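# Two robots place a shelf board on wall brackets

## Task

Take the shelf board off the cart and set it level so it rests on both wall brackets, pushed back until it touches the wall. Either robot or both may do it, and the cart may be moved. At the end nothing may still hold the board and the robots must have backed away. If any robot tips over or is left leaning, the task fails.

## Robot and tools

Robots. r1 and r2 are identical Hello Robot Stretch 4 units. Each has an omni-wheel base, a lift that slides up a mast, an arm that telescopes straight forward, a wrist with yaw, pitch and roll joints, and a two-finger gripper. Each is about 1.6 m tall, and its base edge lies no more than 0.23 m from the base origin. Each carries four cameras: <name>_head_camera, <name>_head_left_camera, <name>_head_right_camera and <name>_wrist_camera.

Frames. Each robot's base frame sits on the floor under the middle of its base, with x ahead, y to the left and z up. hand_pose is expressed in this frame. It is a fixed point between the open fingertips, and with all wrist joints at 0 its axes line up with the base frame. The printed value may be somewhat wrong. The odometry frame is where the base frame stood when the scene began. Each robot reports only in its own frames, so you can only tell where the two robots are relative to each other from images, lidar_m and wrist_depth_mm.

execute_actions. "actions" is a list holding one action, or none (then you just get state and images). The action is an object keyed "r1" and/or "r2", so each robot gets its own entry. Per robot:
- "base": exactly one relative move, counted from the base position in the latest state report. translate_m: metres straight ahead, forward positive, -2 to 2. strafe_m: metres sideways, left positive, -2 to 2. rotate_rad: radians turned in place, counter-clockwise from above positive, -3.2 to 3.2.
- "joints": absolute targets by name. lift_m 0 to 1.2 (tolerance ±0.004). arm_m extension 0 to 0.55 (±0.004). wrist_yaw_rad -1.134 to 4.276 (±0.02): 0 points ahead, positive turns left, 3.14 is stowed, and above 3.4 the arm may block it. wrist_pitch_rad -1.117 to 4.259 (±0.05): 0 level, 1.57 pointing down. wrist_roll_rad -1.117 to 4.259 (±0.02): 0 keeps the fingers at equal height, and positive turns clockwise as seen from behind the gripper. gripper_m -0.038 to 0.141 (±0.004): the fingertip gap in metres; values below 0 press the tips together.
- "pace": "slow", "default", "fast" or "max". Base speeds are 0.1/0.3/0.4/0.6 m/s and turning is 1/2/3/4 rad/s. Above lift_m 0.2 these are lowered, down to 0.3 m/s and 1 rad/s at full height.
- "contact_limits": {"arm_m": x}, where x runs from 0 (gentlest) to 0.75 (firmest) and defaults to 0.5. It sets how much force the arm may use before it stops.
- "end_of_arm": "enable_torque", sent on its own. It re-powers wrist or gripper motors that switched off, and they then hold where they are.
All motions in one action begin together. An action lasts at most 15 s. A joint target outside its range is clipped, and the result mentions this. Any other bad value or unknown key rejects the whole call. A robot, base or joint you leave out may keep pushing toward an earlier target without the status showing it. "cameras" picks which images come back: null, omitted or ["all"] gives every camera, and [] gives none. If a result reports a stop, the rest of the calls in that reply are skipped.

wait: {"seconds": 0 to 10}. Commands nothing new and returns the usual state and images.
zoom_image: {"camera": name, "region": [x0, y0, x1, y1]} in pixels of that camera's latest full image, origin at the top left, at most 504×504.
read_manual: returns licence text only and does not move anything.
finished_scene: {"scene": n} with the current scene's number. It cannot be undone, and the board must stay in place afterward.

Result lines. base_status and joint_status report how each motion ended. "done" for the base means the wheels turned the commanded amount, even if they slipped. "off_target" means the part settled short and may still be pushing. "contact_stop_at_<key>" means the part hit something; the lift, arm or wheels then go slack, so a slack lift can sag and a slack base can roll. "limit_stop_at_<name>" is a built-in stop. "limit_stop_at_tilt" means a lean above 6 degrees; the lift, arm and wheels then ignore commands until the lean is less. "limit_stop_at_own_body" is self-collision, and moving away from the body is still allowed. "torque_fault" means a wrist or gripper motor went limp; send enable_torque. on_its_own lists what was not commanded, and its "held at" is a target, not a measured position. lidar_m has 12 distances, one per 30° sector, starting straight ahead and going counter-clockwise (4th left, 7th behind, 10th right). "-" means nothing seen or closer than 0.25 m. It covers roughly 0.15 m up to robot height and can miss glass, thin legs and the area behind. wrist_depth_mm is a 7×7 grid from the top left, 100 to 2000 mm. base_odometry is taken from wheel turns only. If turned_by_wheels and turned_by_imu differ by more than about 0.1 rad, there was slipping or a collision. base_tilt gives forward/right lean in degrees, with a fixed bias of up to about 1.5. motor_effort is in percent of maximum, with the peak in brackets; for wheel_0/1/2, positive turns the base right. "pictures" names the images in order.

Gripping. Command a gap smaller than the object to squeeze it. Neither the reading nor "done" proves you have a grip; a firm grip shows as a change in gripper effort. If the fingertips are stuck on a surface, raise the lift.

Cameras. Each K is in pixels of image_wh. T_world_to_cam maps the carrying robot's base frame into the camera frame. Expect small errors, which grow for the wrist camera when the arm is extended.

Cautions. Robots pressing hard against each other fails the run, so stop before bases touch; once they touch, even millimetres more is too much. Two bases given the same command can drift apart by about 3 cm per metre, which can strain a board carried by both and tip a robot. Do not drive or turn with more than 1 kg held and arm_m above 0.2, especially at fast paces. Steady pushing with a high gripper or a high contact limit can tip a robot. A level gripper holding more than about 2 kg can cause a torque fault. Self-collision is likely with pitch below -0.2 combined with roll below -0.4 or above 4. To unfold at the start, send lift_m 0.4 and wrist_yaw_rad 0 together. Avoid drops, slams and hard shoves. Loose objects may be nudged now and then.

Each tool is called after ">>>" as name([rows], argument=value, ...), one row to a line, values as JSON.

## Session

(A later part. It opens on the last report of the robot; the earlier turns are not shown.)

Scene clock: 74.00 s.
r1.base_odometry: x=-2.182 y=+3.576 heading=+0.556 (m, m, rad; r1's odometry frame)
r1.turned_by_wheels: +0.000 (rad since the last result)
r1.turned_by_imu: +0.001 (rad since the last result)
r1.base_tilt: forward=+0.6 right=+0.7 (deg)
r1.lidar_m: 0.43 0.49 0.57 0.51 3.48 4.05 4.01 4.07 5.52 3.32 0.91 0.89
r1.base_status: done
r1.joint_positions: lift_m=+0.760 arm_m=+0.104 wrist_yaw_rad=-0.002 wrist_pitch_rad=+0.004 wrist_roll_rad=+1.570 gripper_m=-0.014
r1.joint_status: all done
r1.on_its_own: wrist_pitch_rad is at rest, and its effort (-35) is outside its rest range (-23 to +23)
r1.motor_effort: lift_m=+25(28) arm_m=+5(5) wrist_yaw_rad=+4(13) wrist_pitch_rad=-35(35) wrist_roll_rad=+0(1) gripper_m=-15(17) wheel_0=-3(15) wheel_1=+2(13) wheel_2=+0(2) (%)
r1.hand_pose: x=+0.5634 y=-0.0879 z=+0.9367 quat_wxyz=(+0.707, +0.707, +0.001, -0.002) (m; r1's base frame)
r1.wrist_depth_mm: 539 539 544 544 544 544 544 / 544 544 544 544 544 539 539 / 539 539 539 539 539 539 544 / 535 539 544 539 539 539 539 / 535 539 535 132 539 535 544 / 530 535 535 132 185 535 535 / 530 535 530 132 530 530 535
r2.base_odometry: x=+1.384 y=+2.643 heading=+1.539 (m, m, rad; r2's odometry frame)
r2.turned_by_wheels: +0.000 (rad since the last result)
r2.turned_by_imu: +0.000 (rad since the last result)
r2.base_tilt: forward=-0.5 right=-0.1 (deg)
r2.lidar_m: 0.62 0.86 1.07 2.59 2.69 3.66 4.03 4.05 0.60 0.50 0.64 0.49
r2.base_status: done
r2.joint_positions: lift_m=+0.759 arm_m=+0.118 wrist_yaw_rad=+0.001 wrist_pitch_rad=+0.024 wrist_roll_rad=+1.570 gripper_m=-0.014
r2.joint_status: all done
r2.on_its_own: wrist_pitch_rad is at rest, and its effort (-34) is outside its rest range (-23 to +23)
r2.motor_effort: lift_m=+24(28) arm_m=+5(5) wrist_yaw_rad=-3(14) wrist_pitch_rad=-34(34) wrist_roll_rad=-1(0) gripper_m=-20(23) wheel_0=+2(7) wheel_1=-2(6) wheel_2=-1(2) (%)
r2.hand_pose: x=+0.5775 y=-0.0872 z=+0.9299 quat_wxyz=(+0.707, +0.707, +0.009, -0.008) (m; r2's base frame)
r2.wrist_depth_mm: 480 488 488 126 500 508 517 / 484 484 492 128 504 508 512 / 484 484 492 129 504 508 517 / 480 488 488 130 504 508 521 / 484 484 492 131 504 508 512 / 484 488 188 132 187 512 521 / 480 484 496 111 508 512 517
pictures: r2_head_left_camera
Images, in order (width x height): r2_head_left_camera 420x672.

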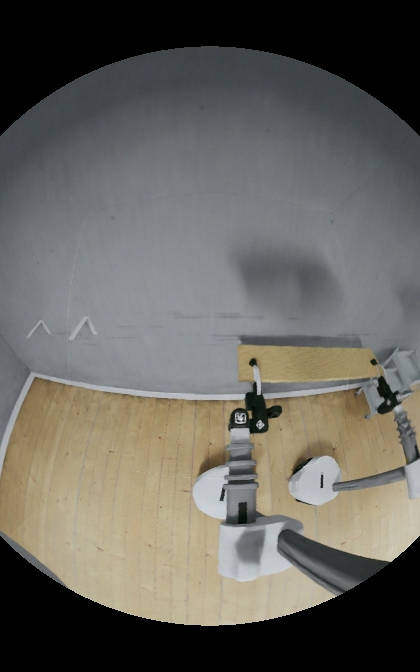

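>>> execute_actions([
  {"r1":{"base":{"strafe_m":1.54},"joints":{"lift_m":0.93}},"r2":{"base":{"strafe_m":1.531},"joints":{"lift_m":0.929,"arm_m":0.07}}},
], cameras=["r1_head_camera","r2_head_camera","r1_wrist_camera","r2_wrist_camera"])

Scene clock: 87.73 s.
r1.base_odometry: x=-2.995 y=+4.884 heading=+0.556 (m, m, rad; r1's odometry frame)
r1.turned_by_wheels: +0.000 (rad since the last result)
r1.turned_by_imu: +0.007 (rad since the last result)
r1.base_tilt: forward=+0.8 right=+0.7 (deg)
r1.lidar_m: 0.44 0.48 0.58 0.52 1.87 2.60 4.01 4.05 5.59 2.38 1.22 0.89
r1.base_status: done
r1.joint_positions: lift_m=+0.930 arm_m=+0.104 wrist_yaw_rad=-0.001 wrist_pitch_rad=+0.004 wrist_roll_rad=+1.570 gripper_m=-0.015
r1.joint_status: all done
r1.on_its_own: wrist_pitch_rad is at rest, and its effort (-34) is outside its rest range (-23 to +23)
r1.motor_effort: lift_m=+26(27) arm_m=+5(5) wrist_yaw_rad=+0(14) wrist_pitch_rad=-34(36) wrist_roll_rad=-1(2) gripper_m=-15(15) wheel_0=+0(10) wheel_1=+4(9) wheel_2=+0(0) (%)
r1.hand_pose: x=+0.5635 y=-0.0876 z=+1.1067 quat_wxyz=(+0.707, +0.707, +0.001, -0.001) (m; r1's base frame)
r1.wrist_depth_mm: 549 554 544 549 554 559 554 / 549 549 544 554 549 549 549 / 544 549 549 549 544 549 549 / 549 549 544 539 549 549 549 / 544 544 544 132 544 544 549 / 539 544 549 133 183 544 544 / 549 539 539 132 535 544 539
r2.base_odometry: x=-0.146 y=+2.692 heading=+1.539 (m, m, rad; r2's odometry frame)
r2.turned_by_wheels: +0.000 (rad since the last result)
r2.turned_by_imu: +0.005 (rad since the last result)
r2.base_tilt: forward=-0.6 right=-0.3 (deg)
r2.lidar_m: 0.58 0.84 1.09 1.05 1.10 1.51 4.08 4.09 0.59 0.52 0.60 0.45
r2.base_status: done
r2.joint_positions: lift_m=+0.929 arm_m=+0.071 wrist_yaw_rad=+0.001 wrist_pitch_rad=+0.024 wrist_roll_rad=+1.570 gripper_m=-0.014
r2.joint_status: all done
r2.on_its_own: wrist_pitch_rad is at rest, and its effort (-33) is outside its rest range (-23 to +23)
r2.motor_effort: lift_m=+24(26) arm_m=-5(4) wrist_yaw_rad=-2(12) wrist_pitch_rad=-33(35) wrist_roll_rad=-1(0) gripper_m=-18(21) wheel_0=+0(8) wheel_1=-3(9) wheel_2=-1(2) (%)
r2.hand_pose: x=+0.5303 y=-0.0873 z=+1.0999 quat_wxyz=(+0.707, +0.707, +0.009, -0.008) (m; r2's base frame)
r2.wrist_depth_mm: 508 512 521 130 535 539 549 / 512 517 521 131 535 539 549 / 512 521 525 131 535 544 544 / 512 521 525 132 535 539 549 / 517 521 525 132 539 544 549 / 517 517 188 133 187 544 549 / 517 521 525 111 544 549 554
pictures: r1_head_camera, r1_wrist_camera, r2_head_camera, r2_wrist_camera
camera_calibration (this result's frames):
r1_wrist_camera: T_world_to_cam=[[0.0190033, 0.0431922, -0.998886, 1.11171], [0.0107891, 0.998999, 0.0434024, 0.092354], [0.999761, -0.0116018, 0.0185182, -0.362565], [0, 0, 0, 1]] pos_world=[0.340356, -0.144485, 1.11318]
r2_wrist_camera: T_world_to_cam=[[-0.0409842, 0.0340411, -0.99858, 1.11681], [-0.00917548, 0.999364, 0.0344445, 0.109177], [0.999118, 0.0105741, -0.0406458, -0.248474], [0, 0, 0, 1]] pos_world=[0.295028, -0.144498, 1.10137]
Images, in order (width x height): r1_head_camera 420x560, r1_wrist_camera 616x392, r2_head_camera 420x560, r2_wrist_camera 616x392.

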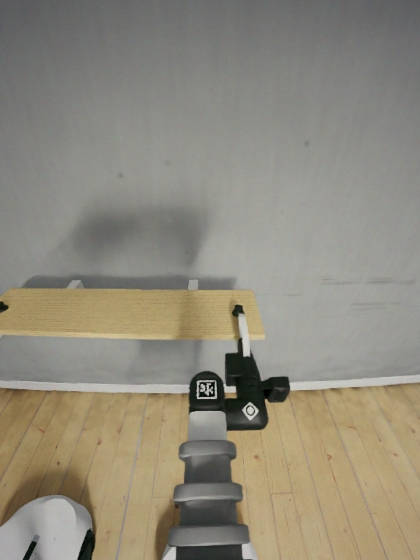

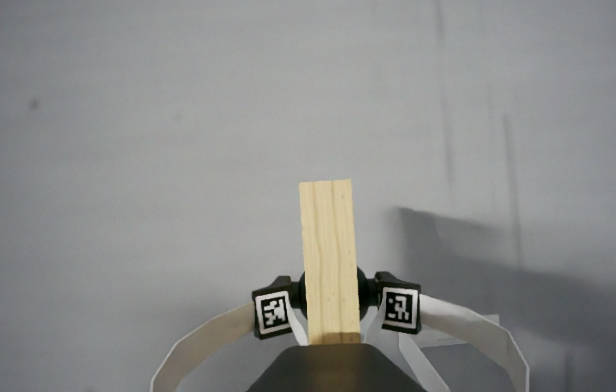

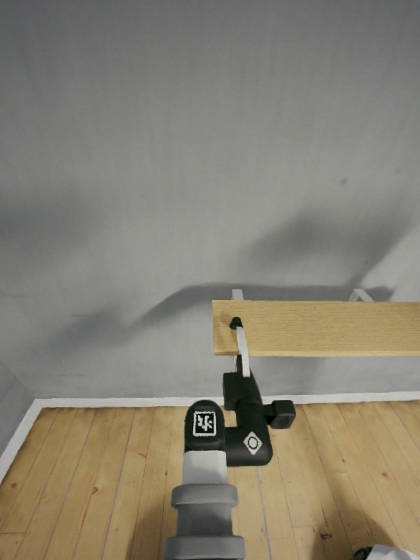

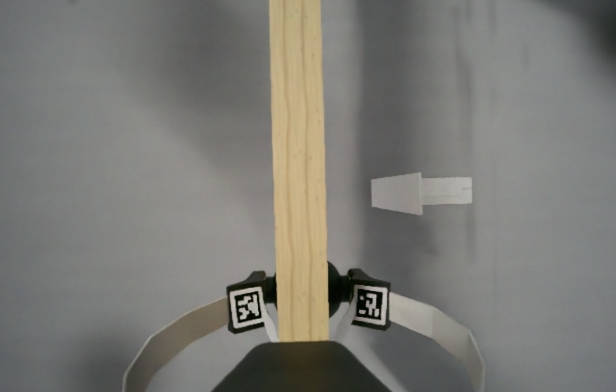

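>>> execute_actions([
  {"r1":{"base":{"strafe_m":0.045},"joints":{"lift_m":0.845,"arm_m":0.295},"pace":"slow","contact_limits":{"arm_m":0.2}},"r2":{"base":{"strafe_m":0.045},"joints":{"lift_m":0.844,"arm_m":0.25},"pace":"slow","contact_limits":{"arm_m":0.2}}},
], cameras=["r1_wrist_camera","r2_wrist_camera"])

Scene clock: 98.73 s.
r1.base_odometry: x=-3.019 y=+4.922 heading=+0.556 (m, m, rad; r1's odometry frame)
r1.turned_by_wheels: +0.000 (rad since the last result)
r1.turned_by_imu: +0.002 (rad since the last result)
r1.base_tilt: forward=+1.0 right=+0.7 (deg)
r1.lidar_m: 0.64 0.62 0.58 0.50 1.85 2.52 4.01 4.06 5.57 2.41 1.20 0.90
r1.base_status: done
r1.joint_positions: lift_m=+0.845 arm_m=+0.294 wrist_yaw_rad=-0.002 wrist_pitch_rad=+0.004 wrist_roll_rad=+1.570 gripper_m=-0.015
r1.joint_status: all done
r1.on_its_own: wrist_pitch_rad is at rest, and its effort (-34) is outside its rest range (-23 to +23)
r1.motor_effort: lift_m=+19(25) arm_m=+5(4) wrist_yaw_rad=+4(4) wrist_pitch_rad=-34(35) wrist_roll_rad=-1(1) gripper_m=-15(17) wheel_0=-4(12) wheel_1=+6(10) wheel_2=+0(1) (%)
r1.contact_limits: arm_m 0.2
r1.hand_pose: x=+0.7533 y=-0.0880 z=+1.0222 quat_wxyz=(+0.707, +0.707, +0.001, -0.002) (m; r1's base frame)
r1.wrist_depth_mm: 359 359 357 359 359 357 359 / 359 359 359 357 357 359 359 / 357 355 357 357 357 357 357 / 357 353 355 357 355 353 355 / 353 355 355 133 353 355 353 / 353 353 353 133 182 351 353 / 353 351 353 132 351 342 353
r2.base_odometry: x=-0.191 y=+2.693 heading=+1.539 (m, m, rad; r2's odometry frame)
r2.turned_by_wheels: +0.000 (rad since the last result)
r2.turned_by_imu: +0.001 (rad since the last result)
r2.base_tilt: forward=-0.5 right=-0.1 (deg)
r2.lidar_m: 0.67 0.83 1.06 1.00 1.06 1.46 3.95 4.09 0.57 0.50 0.71 0.62
r2.base_status: done
r2.joint_positions: lift_m=+0.844 arm_m=+0.249 wrist_yaw_rad=+0.002 wrist_pitch_rad=+0.024 wrist_roll_rad=+1.570 gripper_m=-0.014
r2.joint_status: all done
r2.on_its_own: wrist_pitch_rad is at rest, and its effort (-34) is outside its rest range (-23 to +23)
r2.motor_effort: lift_m=+19(23) arm_m=+5(6) wrist_yaw_rad=-8(7) wrist_pitch_rad=-34(34) wrist_roll_rad=+0(0) gripper_m=-21(20) wheel_0=-2(7) wheel_1=+0(6) wheel_2=+0(3) (%)
r2.contact_limits: arm_m 0.2
r2.hand_pose: x=+0.7086 y=-0.0867 z=+1.0153 quat_wxyz=(+0.707, +0.707, +0.009, -0.008) (m; r2's base frame)
r2.wrist_depth_mm: 336 340 343 131 353 357 362 / 338 342 345 131 353 357 362 / 340 342 345 132 351 357 364 / 338 343 345 132 355 359 362 / 340 343 347 133 355 359 366 / 340 343 188 133 187 362 366 / 342 342 347 111 357 362 366
pictures: r1_wrist_camera, r2_wrist_camera
camera_calibration (this result's frames):
r1_wrist_camera: T_world_to_cam=[[0.0189395, 0.0431679, -0.998888, 1.02374], [0.0120626, 0.998985, 0.0434008, 0.0933819], [0.999748, -0.0128712, 0.0183996, -0.550701], [0, 0, 0, 1]] pos_world=[0.530047, -0.144568, 1.02869]
r2_wrist_camera: T_world_to_cam=[[-0.0411972, 0.0339643, -0.998574, 1.03977], [-0.0110362, 0.999346, 0.0344459, 0.114505], [0.99909, 0.0124395, -0.0407954, -0.429778], [0, 0, 0, 1]] pos_world=[0.473486, -0.144399, 1.01681]
Images, in order (width x height): r1_wrist_camera 616x392, r2_wrist_camera 616x392.

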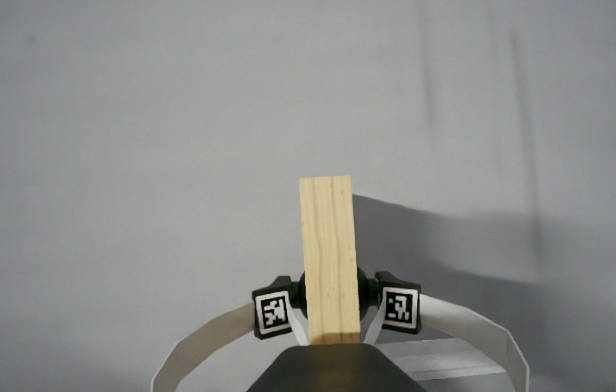

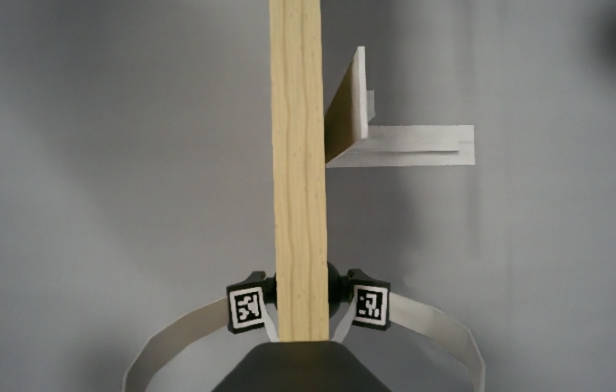

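>>> execute_actions([
  {"r1":{"joints":{"lift_m":0.82,"arm_m":0.314},"pace":"slow","contact_limits":{"arm_m":0.15}},"r2":{"joints":{"lift_m":0.819,"arm_m":0.265},"pace":"slow","contact_limits":{"arm_m":0.15}}},
], cameras=["r2_wrist_camera"])

Scene clock: 108.57 s.
r1.base_odometry: x=-3.019 y=+4.922 heading=+0.556 (m, m, rad; r1's odometry frame)
r1.turned_by_wheels: +0.000 (rad since the last result)
r1.turned_by_imu: +0.001 (rad since the last result)
r1.base_tilt: forward=+0.6 right=+0.8 (deg)
r1.lidar_m: 0.65 0.69 0.57 0.51 1.85 2.56 4.01 4.05 5.61 2.40 1.21 0.89
r1.base_status: not commanded
r1.joint_positions: lift_m=+0.820 arm_m=+0.313 wrist_yaw_rad=-0.003 wrist_pitch_rad=-0.007 wrist_roll_rad=+1.570 gripper_m=-0.015
r1.joint_status: all done
r1.motor_effort: lift_m=+15(19) arm_m=+6(3) wrist_yaw_rad=+7(7) wrist_pitch_rad=-4(35) wrist_roll_rad=+0(0) gripper_m=-17(14) wheel_0=-3(3) wheel_1=+6(6) wheel_2=+0(0) (%)
r1.contact_limits: arm_m 0.15
r1.hand_pose: x=+0.7720 y=-0.0882 z=+1.0006 quat_wxyz=(+0.707, +0.707, -0.003, +0.001) (m; r1's base frame)
r1.wrist_depth_mm: 343 345 342 338 338 336 334 / 342 342 342 338 338 336 334 / 342 342 340 340 338 334 334 / 342 340 336 133 336 336 334 / 342 340 338 133 334 330 332 / 342 338 338 132 185 330 329 / 338 336 334 132 330 320 329
r2.base_odometry: x=-0.191 y=+2.693 heading=+1.539 (m, m, rad; r2's odometry frame)
r2.turned_by_wheels: +0.000 (rad since the last result)
r2.turned_by_imu: +0.001 (rad since the last result)
r2.base_tilt: forward=-0.6 right=-0.2 (deg)
r2.lidar_m: 0.69 0.82 1.07 1.00 1.07 1.43 3.91 4.08 0.57 0.50 0.71 0.64
r2.base_status: not commanded
r2.joint_positions: lift_m=+0.819 arm_m=+0.264 wrist_yaw_rad=+0.002 wrist_pitch_rad=+0.014 wrist_roll_rad=+1.570 gripper_m=-0.014
r2.joint_status: all done
r2.motor_effort: lift_m=+15(20) arm_m=+6(6) wrist_yaw_rad=-7(7) wrist_pitch_rad=-5(34) wrist_roll_rad=+0(1) gripper_m=-21(20) wheel_0=-2(2) wheel_1=+0(0) wheel_2=+0(0) (%)
r2.contact_limits: arm_m 0.15
r2.hand_pose: x=+0.7236 y=-0.0867 z=+0.9936 quat_wxyz=(+0.707, +0.707, +0.006, -0.004) (m; r2's base frame)
r2.wrist_depth_mm: 325 330 330 132 336 336 340 / 325 329 332 132 336 338 343 / 327 330 332 132 336 340 342 / 329 329 332 132 338 340 343 / 330 332 334 133 340 342 343 / 330 332 187 133 187 342 343 / 330 330 336 111 342 343 343
pictures: r2_wrist_camera
camera_calibration (this result's frames):
r2_wrist_camera: T_world_to_cam=[[-0.0309181, 0.0339908, -0.998944, 1.01163], [-0.011356, 0.999345, 0.0343559, 0.115749], [0.999457, 0.0124063, -0.0305119, -0.456122], [0, 0, 0, 1]] pos_world=[0.488466, -0.1444, 0.992665]
Images, in order (width x height): r2_wrist_camera 616x392.

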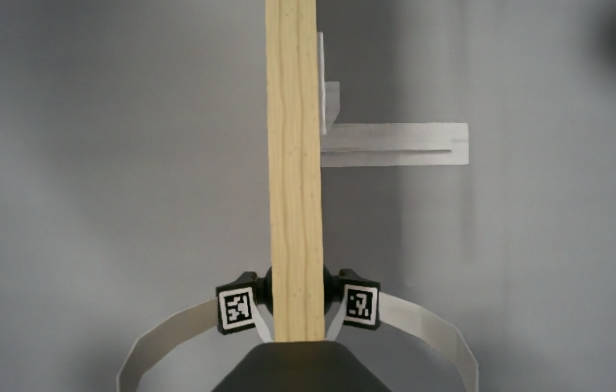

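>>> execute_actions([
  {"r1":{"joints":{"arm_m":0.321,"gripper_m":0.065},"contact_limits":{"arm_m":0.15}},"r2":{"joints":{"arm_m":0.27,"gripper_m":0.065},"contact_limits":{"arm_m":0.15}}},
], cameras=["r1_head_camera"])

Scene clock: 116.07 s.
r1.base_odometry: x=-3.019 y=+4.922 heading=+0.556 (m, m, rad; r1's odometry frame)
r1.turned_by_wheels: +0.000 (rad since the last result)
r1.turned_by_imu: +0.001 (rad since the last result)
r1.base_tilt: forward=+0.7 right=+0.7 (deg)
r1.lidar_m: 0.66 0.70 0.59 0.51 1.85 2.55 4.00 4.03 5.56 2.43 1.22 0.86
r1.base_status: not commanded
r1.joint_positions: lift_m=+0.820 arm_m=+0.320 wrist_yaw_rad=-0.003 wrist_pitch_rad=-0.007 wrist_roll_rad=+1.570 gripper_m=+0.065
r1.joint_status: all done
r1.motor_effort: lift_m=+16(16) arm_m=+7(6) wrist_yaw_rad=+6(15) wrist_pitch_rad=-5(5) wrist_roll_rad=-2(1) gripper_m=-4(14) wheel_0=-1(4) wheel_1=+6(6) wheel_2=-3(3) (%)
r1.contact_limits: arm_m 0.15
r1.hand_pose: x=+0.7789 y=-0.0882 z=+1.0005 quat_wxyz=(+0.707, +0.707, -0.003, +0.001) (m; r1's base frame)
r1.wrist_depth_mm: 336 338 336 332 332 330 330 / 336 336 330 330 332 329 327 / 334 334 330 330 330 329 329 / 334 332 332 130 329 327 327 / 334 332 329 130 327 325 325 / 332 330 201 129 213 325 325 / 330 330 329 129 325 325 324
r2.base_odometry: x=-0.191 y=+2.693 heading=+1.539 (m, m, rad; r2's odometry frame)
r2.turned_by_wheels: +0.000 (rad since the last result)
r2.turned_by_imu: +0.000 (rad since the last result)
r2.base_tilt: forward=-0.8 right=-0.4 (deg)
r2.lidar_m: 0.69 0.84 1.07 1.01 1.06 1.44 3.92 4.10 0.56 0.50 0.70 0.64
r2.base_status: not commanded
r2.joint_positions: lift_m=+0.819 arm_m=+0.269 wrist_yaw_rad=-0.003 wrist_pitch_rad=+0.014 wrist_roll_rad=+1.570 gripper_m=+0.065
r2.joint_status: all done
r2.motor_effort: lift_m=+15(15) arm_m=+7(10) wrist_yaw_rad=+8(9) wrist_pitch_rad=-5(5) wrist_roll_rad=+0(1) gripper_m=-2(23) wheel_0=+1(3) wheel_1=+1(1) wheel_2=-5(5) (%)
r2.contact_limits: arm_m 0.15
r2.hand_pose: x=+0.7278 y=-0.0883 z=+0.9934 quat_wxyz=(+0.707, +0.707, +0.004, -0.006) (m; r2's base frame)
r2.wrist_depth_mm: 324 325 329 133 334 338 338 / 324 327 329 133 334 338 340 / 325 327 329 133 334 338 340 / 325 327 330 133 336 338 340 / 325 327 329 133 334 338 340 / 325 329 199 133 202 338 342 / 325 329 330 111 336 338 342
pictures: r1_head_camera
Images, in order (width x height): r1_head_camera 420x560.

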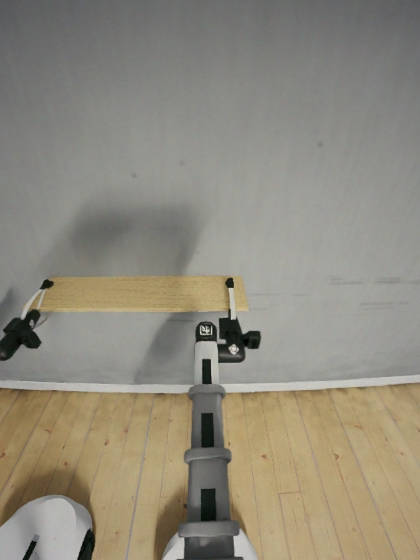

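>>> execute_actions([
  {"r1":{"base":{"translate_m":-0.45},"joints":{"arm_m":0.01},"pace":"fast"},"r2":{"base":{"translate_m":-0.5},"joints":{"arm_m":0.01},"pace":"fast"}},
], cameras=["r1_head_camera","r2_wrist_camera"])

Scene clock: 124.23 s.
r1.base_odometry: x=-3.401 y=+4.685 heading=+0.556 (m, m, rad; r1's odometry frame)
r1.turned_by_wheels: +0.000 (rad since the last result)
r1.turned_by_imu: -0.001 (rad since the last result)
r1.base_tilt: forward=+0.6 right=+0.8 (deg)
r1.lidar_m: 1.10 1.17 0.58 0.52 0.66 2.55 3.52 3.59 4.92 4.99 1.86 1.36
r1.base_status: done
r1.joint_positions: lift_m=+0.820 arm_m=+0.011 wrist_yaw_rad=+0.000 wrist_pitch_rad=-0.006 wrist_roll_rad=+1.570 gripper_m=+0.065
r1.joint_status: all done
r1.motor_effort: lift_m=+17(17) arm_m=-5(4) wrist_yaw_rad=-1(6) wrist_pitch_rad=-7(7) wrist_roll_rad=+1(2) gripper_m=-2(3) wheel_0=-1(7) wheel_1=-5(5) wheel_2=-1(13) (%)
r1.hand_pose: x=+0.4703 y=-0.0875 z=+1.0001 quat_wxyz=(+0.707, +0.707, -0.002, +0.002) (m; r1's base frame)
r1.wrist_depth_mm: 1138 1118 1098 1098 1118 1098 1118 / 1118 1118 1138 1118 1098 1118 1078 / 1098 1118 1098 1098 1118 1118 1078 / 1118 1118 1098 1098 1078 1078 1098 / 1118 1098 1098 1118 1118 1098 1098 / 1098 1098 204 1118 198 1078 1098 / 1098 1118 1098 140 1060 1078 1078
r2.base_odometry: x=-0.207 y=+2.193 heading=+1.539 (m, m, rad; r2's odometry frame)
r2.turned_by_wheels: +0.000 (rad since the last result)
r2.turned_by_imu: +0.000 (rad since the last result)
r2.base_tilt: forward=-0.4 right=-0.2 (deg)
r2.lidar_m: 1.11 1.36 1.06 1.00 1.04 1.44 3.50 3.54 0.65 0.53 0.67 1.17
r2.base_status: done
r2.joint_positions: lift_m=+0.819 arm_m=+0.011 wrist_yaw_rad=+0.000 wrist_pitch_rad=+0.015 wrist_roll_rad=+1.570 gripper_m=+0.065
r2.joint_status: all done
r2.motor_effort: lift_m=+17(17) arm_m=-5(6) wrist_yaw_rad=+0(8) wrist_pitch_rad=-8(8) wrist_roll_rad=-1(2) gripper_m=-3(4) wheel_0=-1(7) wheel_1=+0(6) wheel_2=+0(10) (%)
r2.hand_pose: x=+0.4702 y=-0.0874 z=+0.9931 quat_wxyz=(+0.707, +0.707, +0.005, -0.005) (m; r2's base frame)
r2.wrist_depth_mm: 1078 1098 1078 1078 1098 1098 1098 / 1060 1078 1098 1098 1098 1118 1118 / 1060 1078 1078 1078 1098 1098 1118 / 1060 1098 1098 1098 1098 1118 1118 / 1060 1078 1078 1098 1098 1118 1118 / 1060 1060 199 1078 200 1118 1118 / 1060 1078 1098 111 1098 1118 1118
pictures: r1_head_camera, r2_wrist_camera
camera_calibration (this result's frames):
r2_wrist_camera: T_world_to_cam=[[-0.0321213, 0.0340678, -0.998903, 1.00385], [-0.00884809, 0.99937, 0.0343682, 0.11241], [0.999445, 0.00994234, -0.0317996, -0.201831], [0, 0, 0, 1]] pos_world=[0.234959, -0.144532, 0.992468]
Images, in order (width x height): r1_head_camera 420x560, r2_wrist_camera 616x392.

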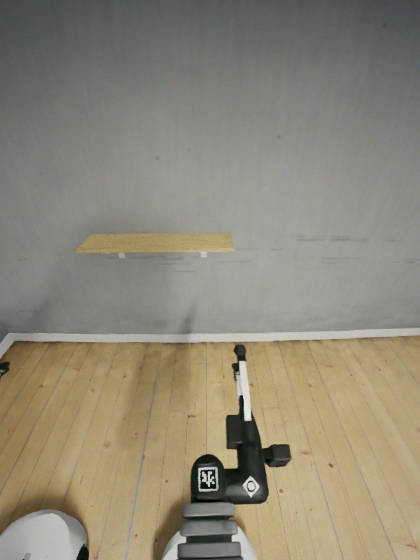

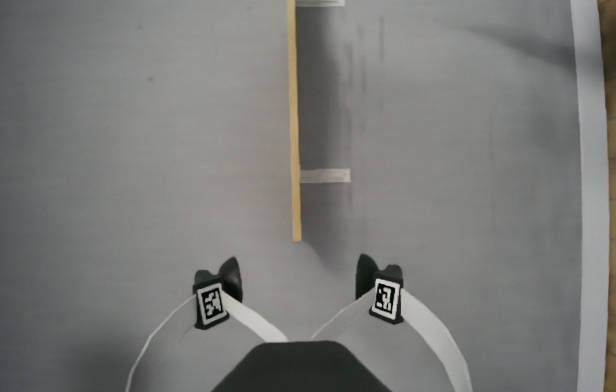

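>>> finished_scene(scene=2)

The scene is finished: the task was done.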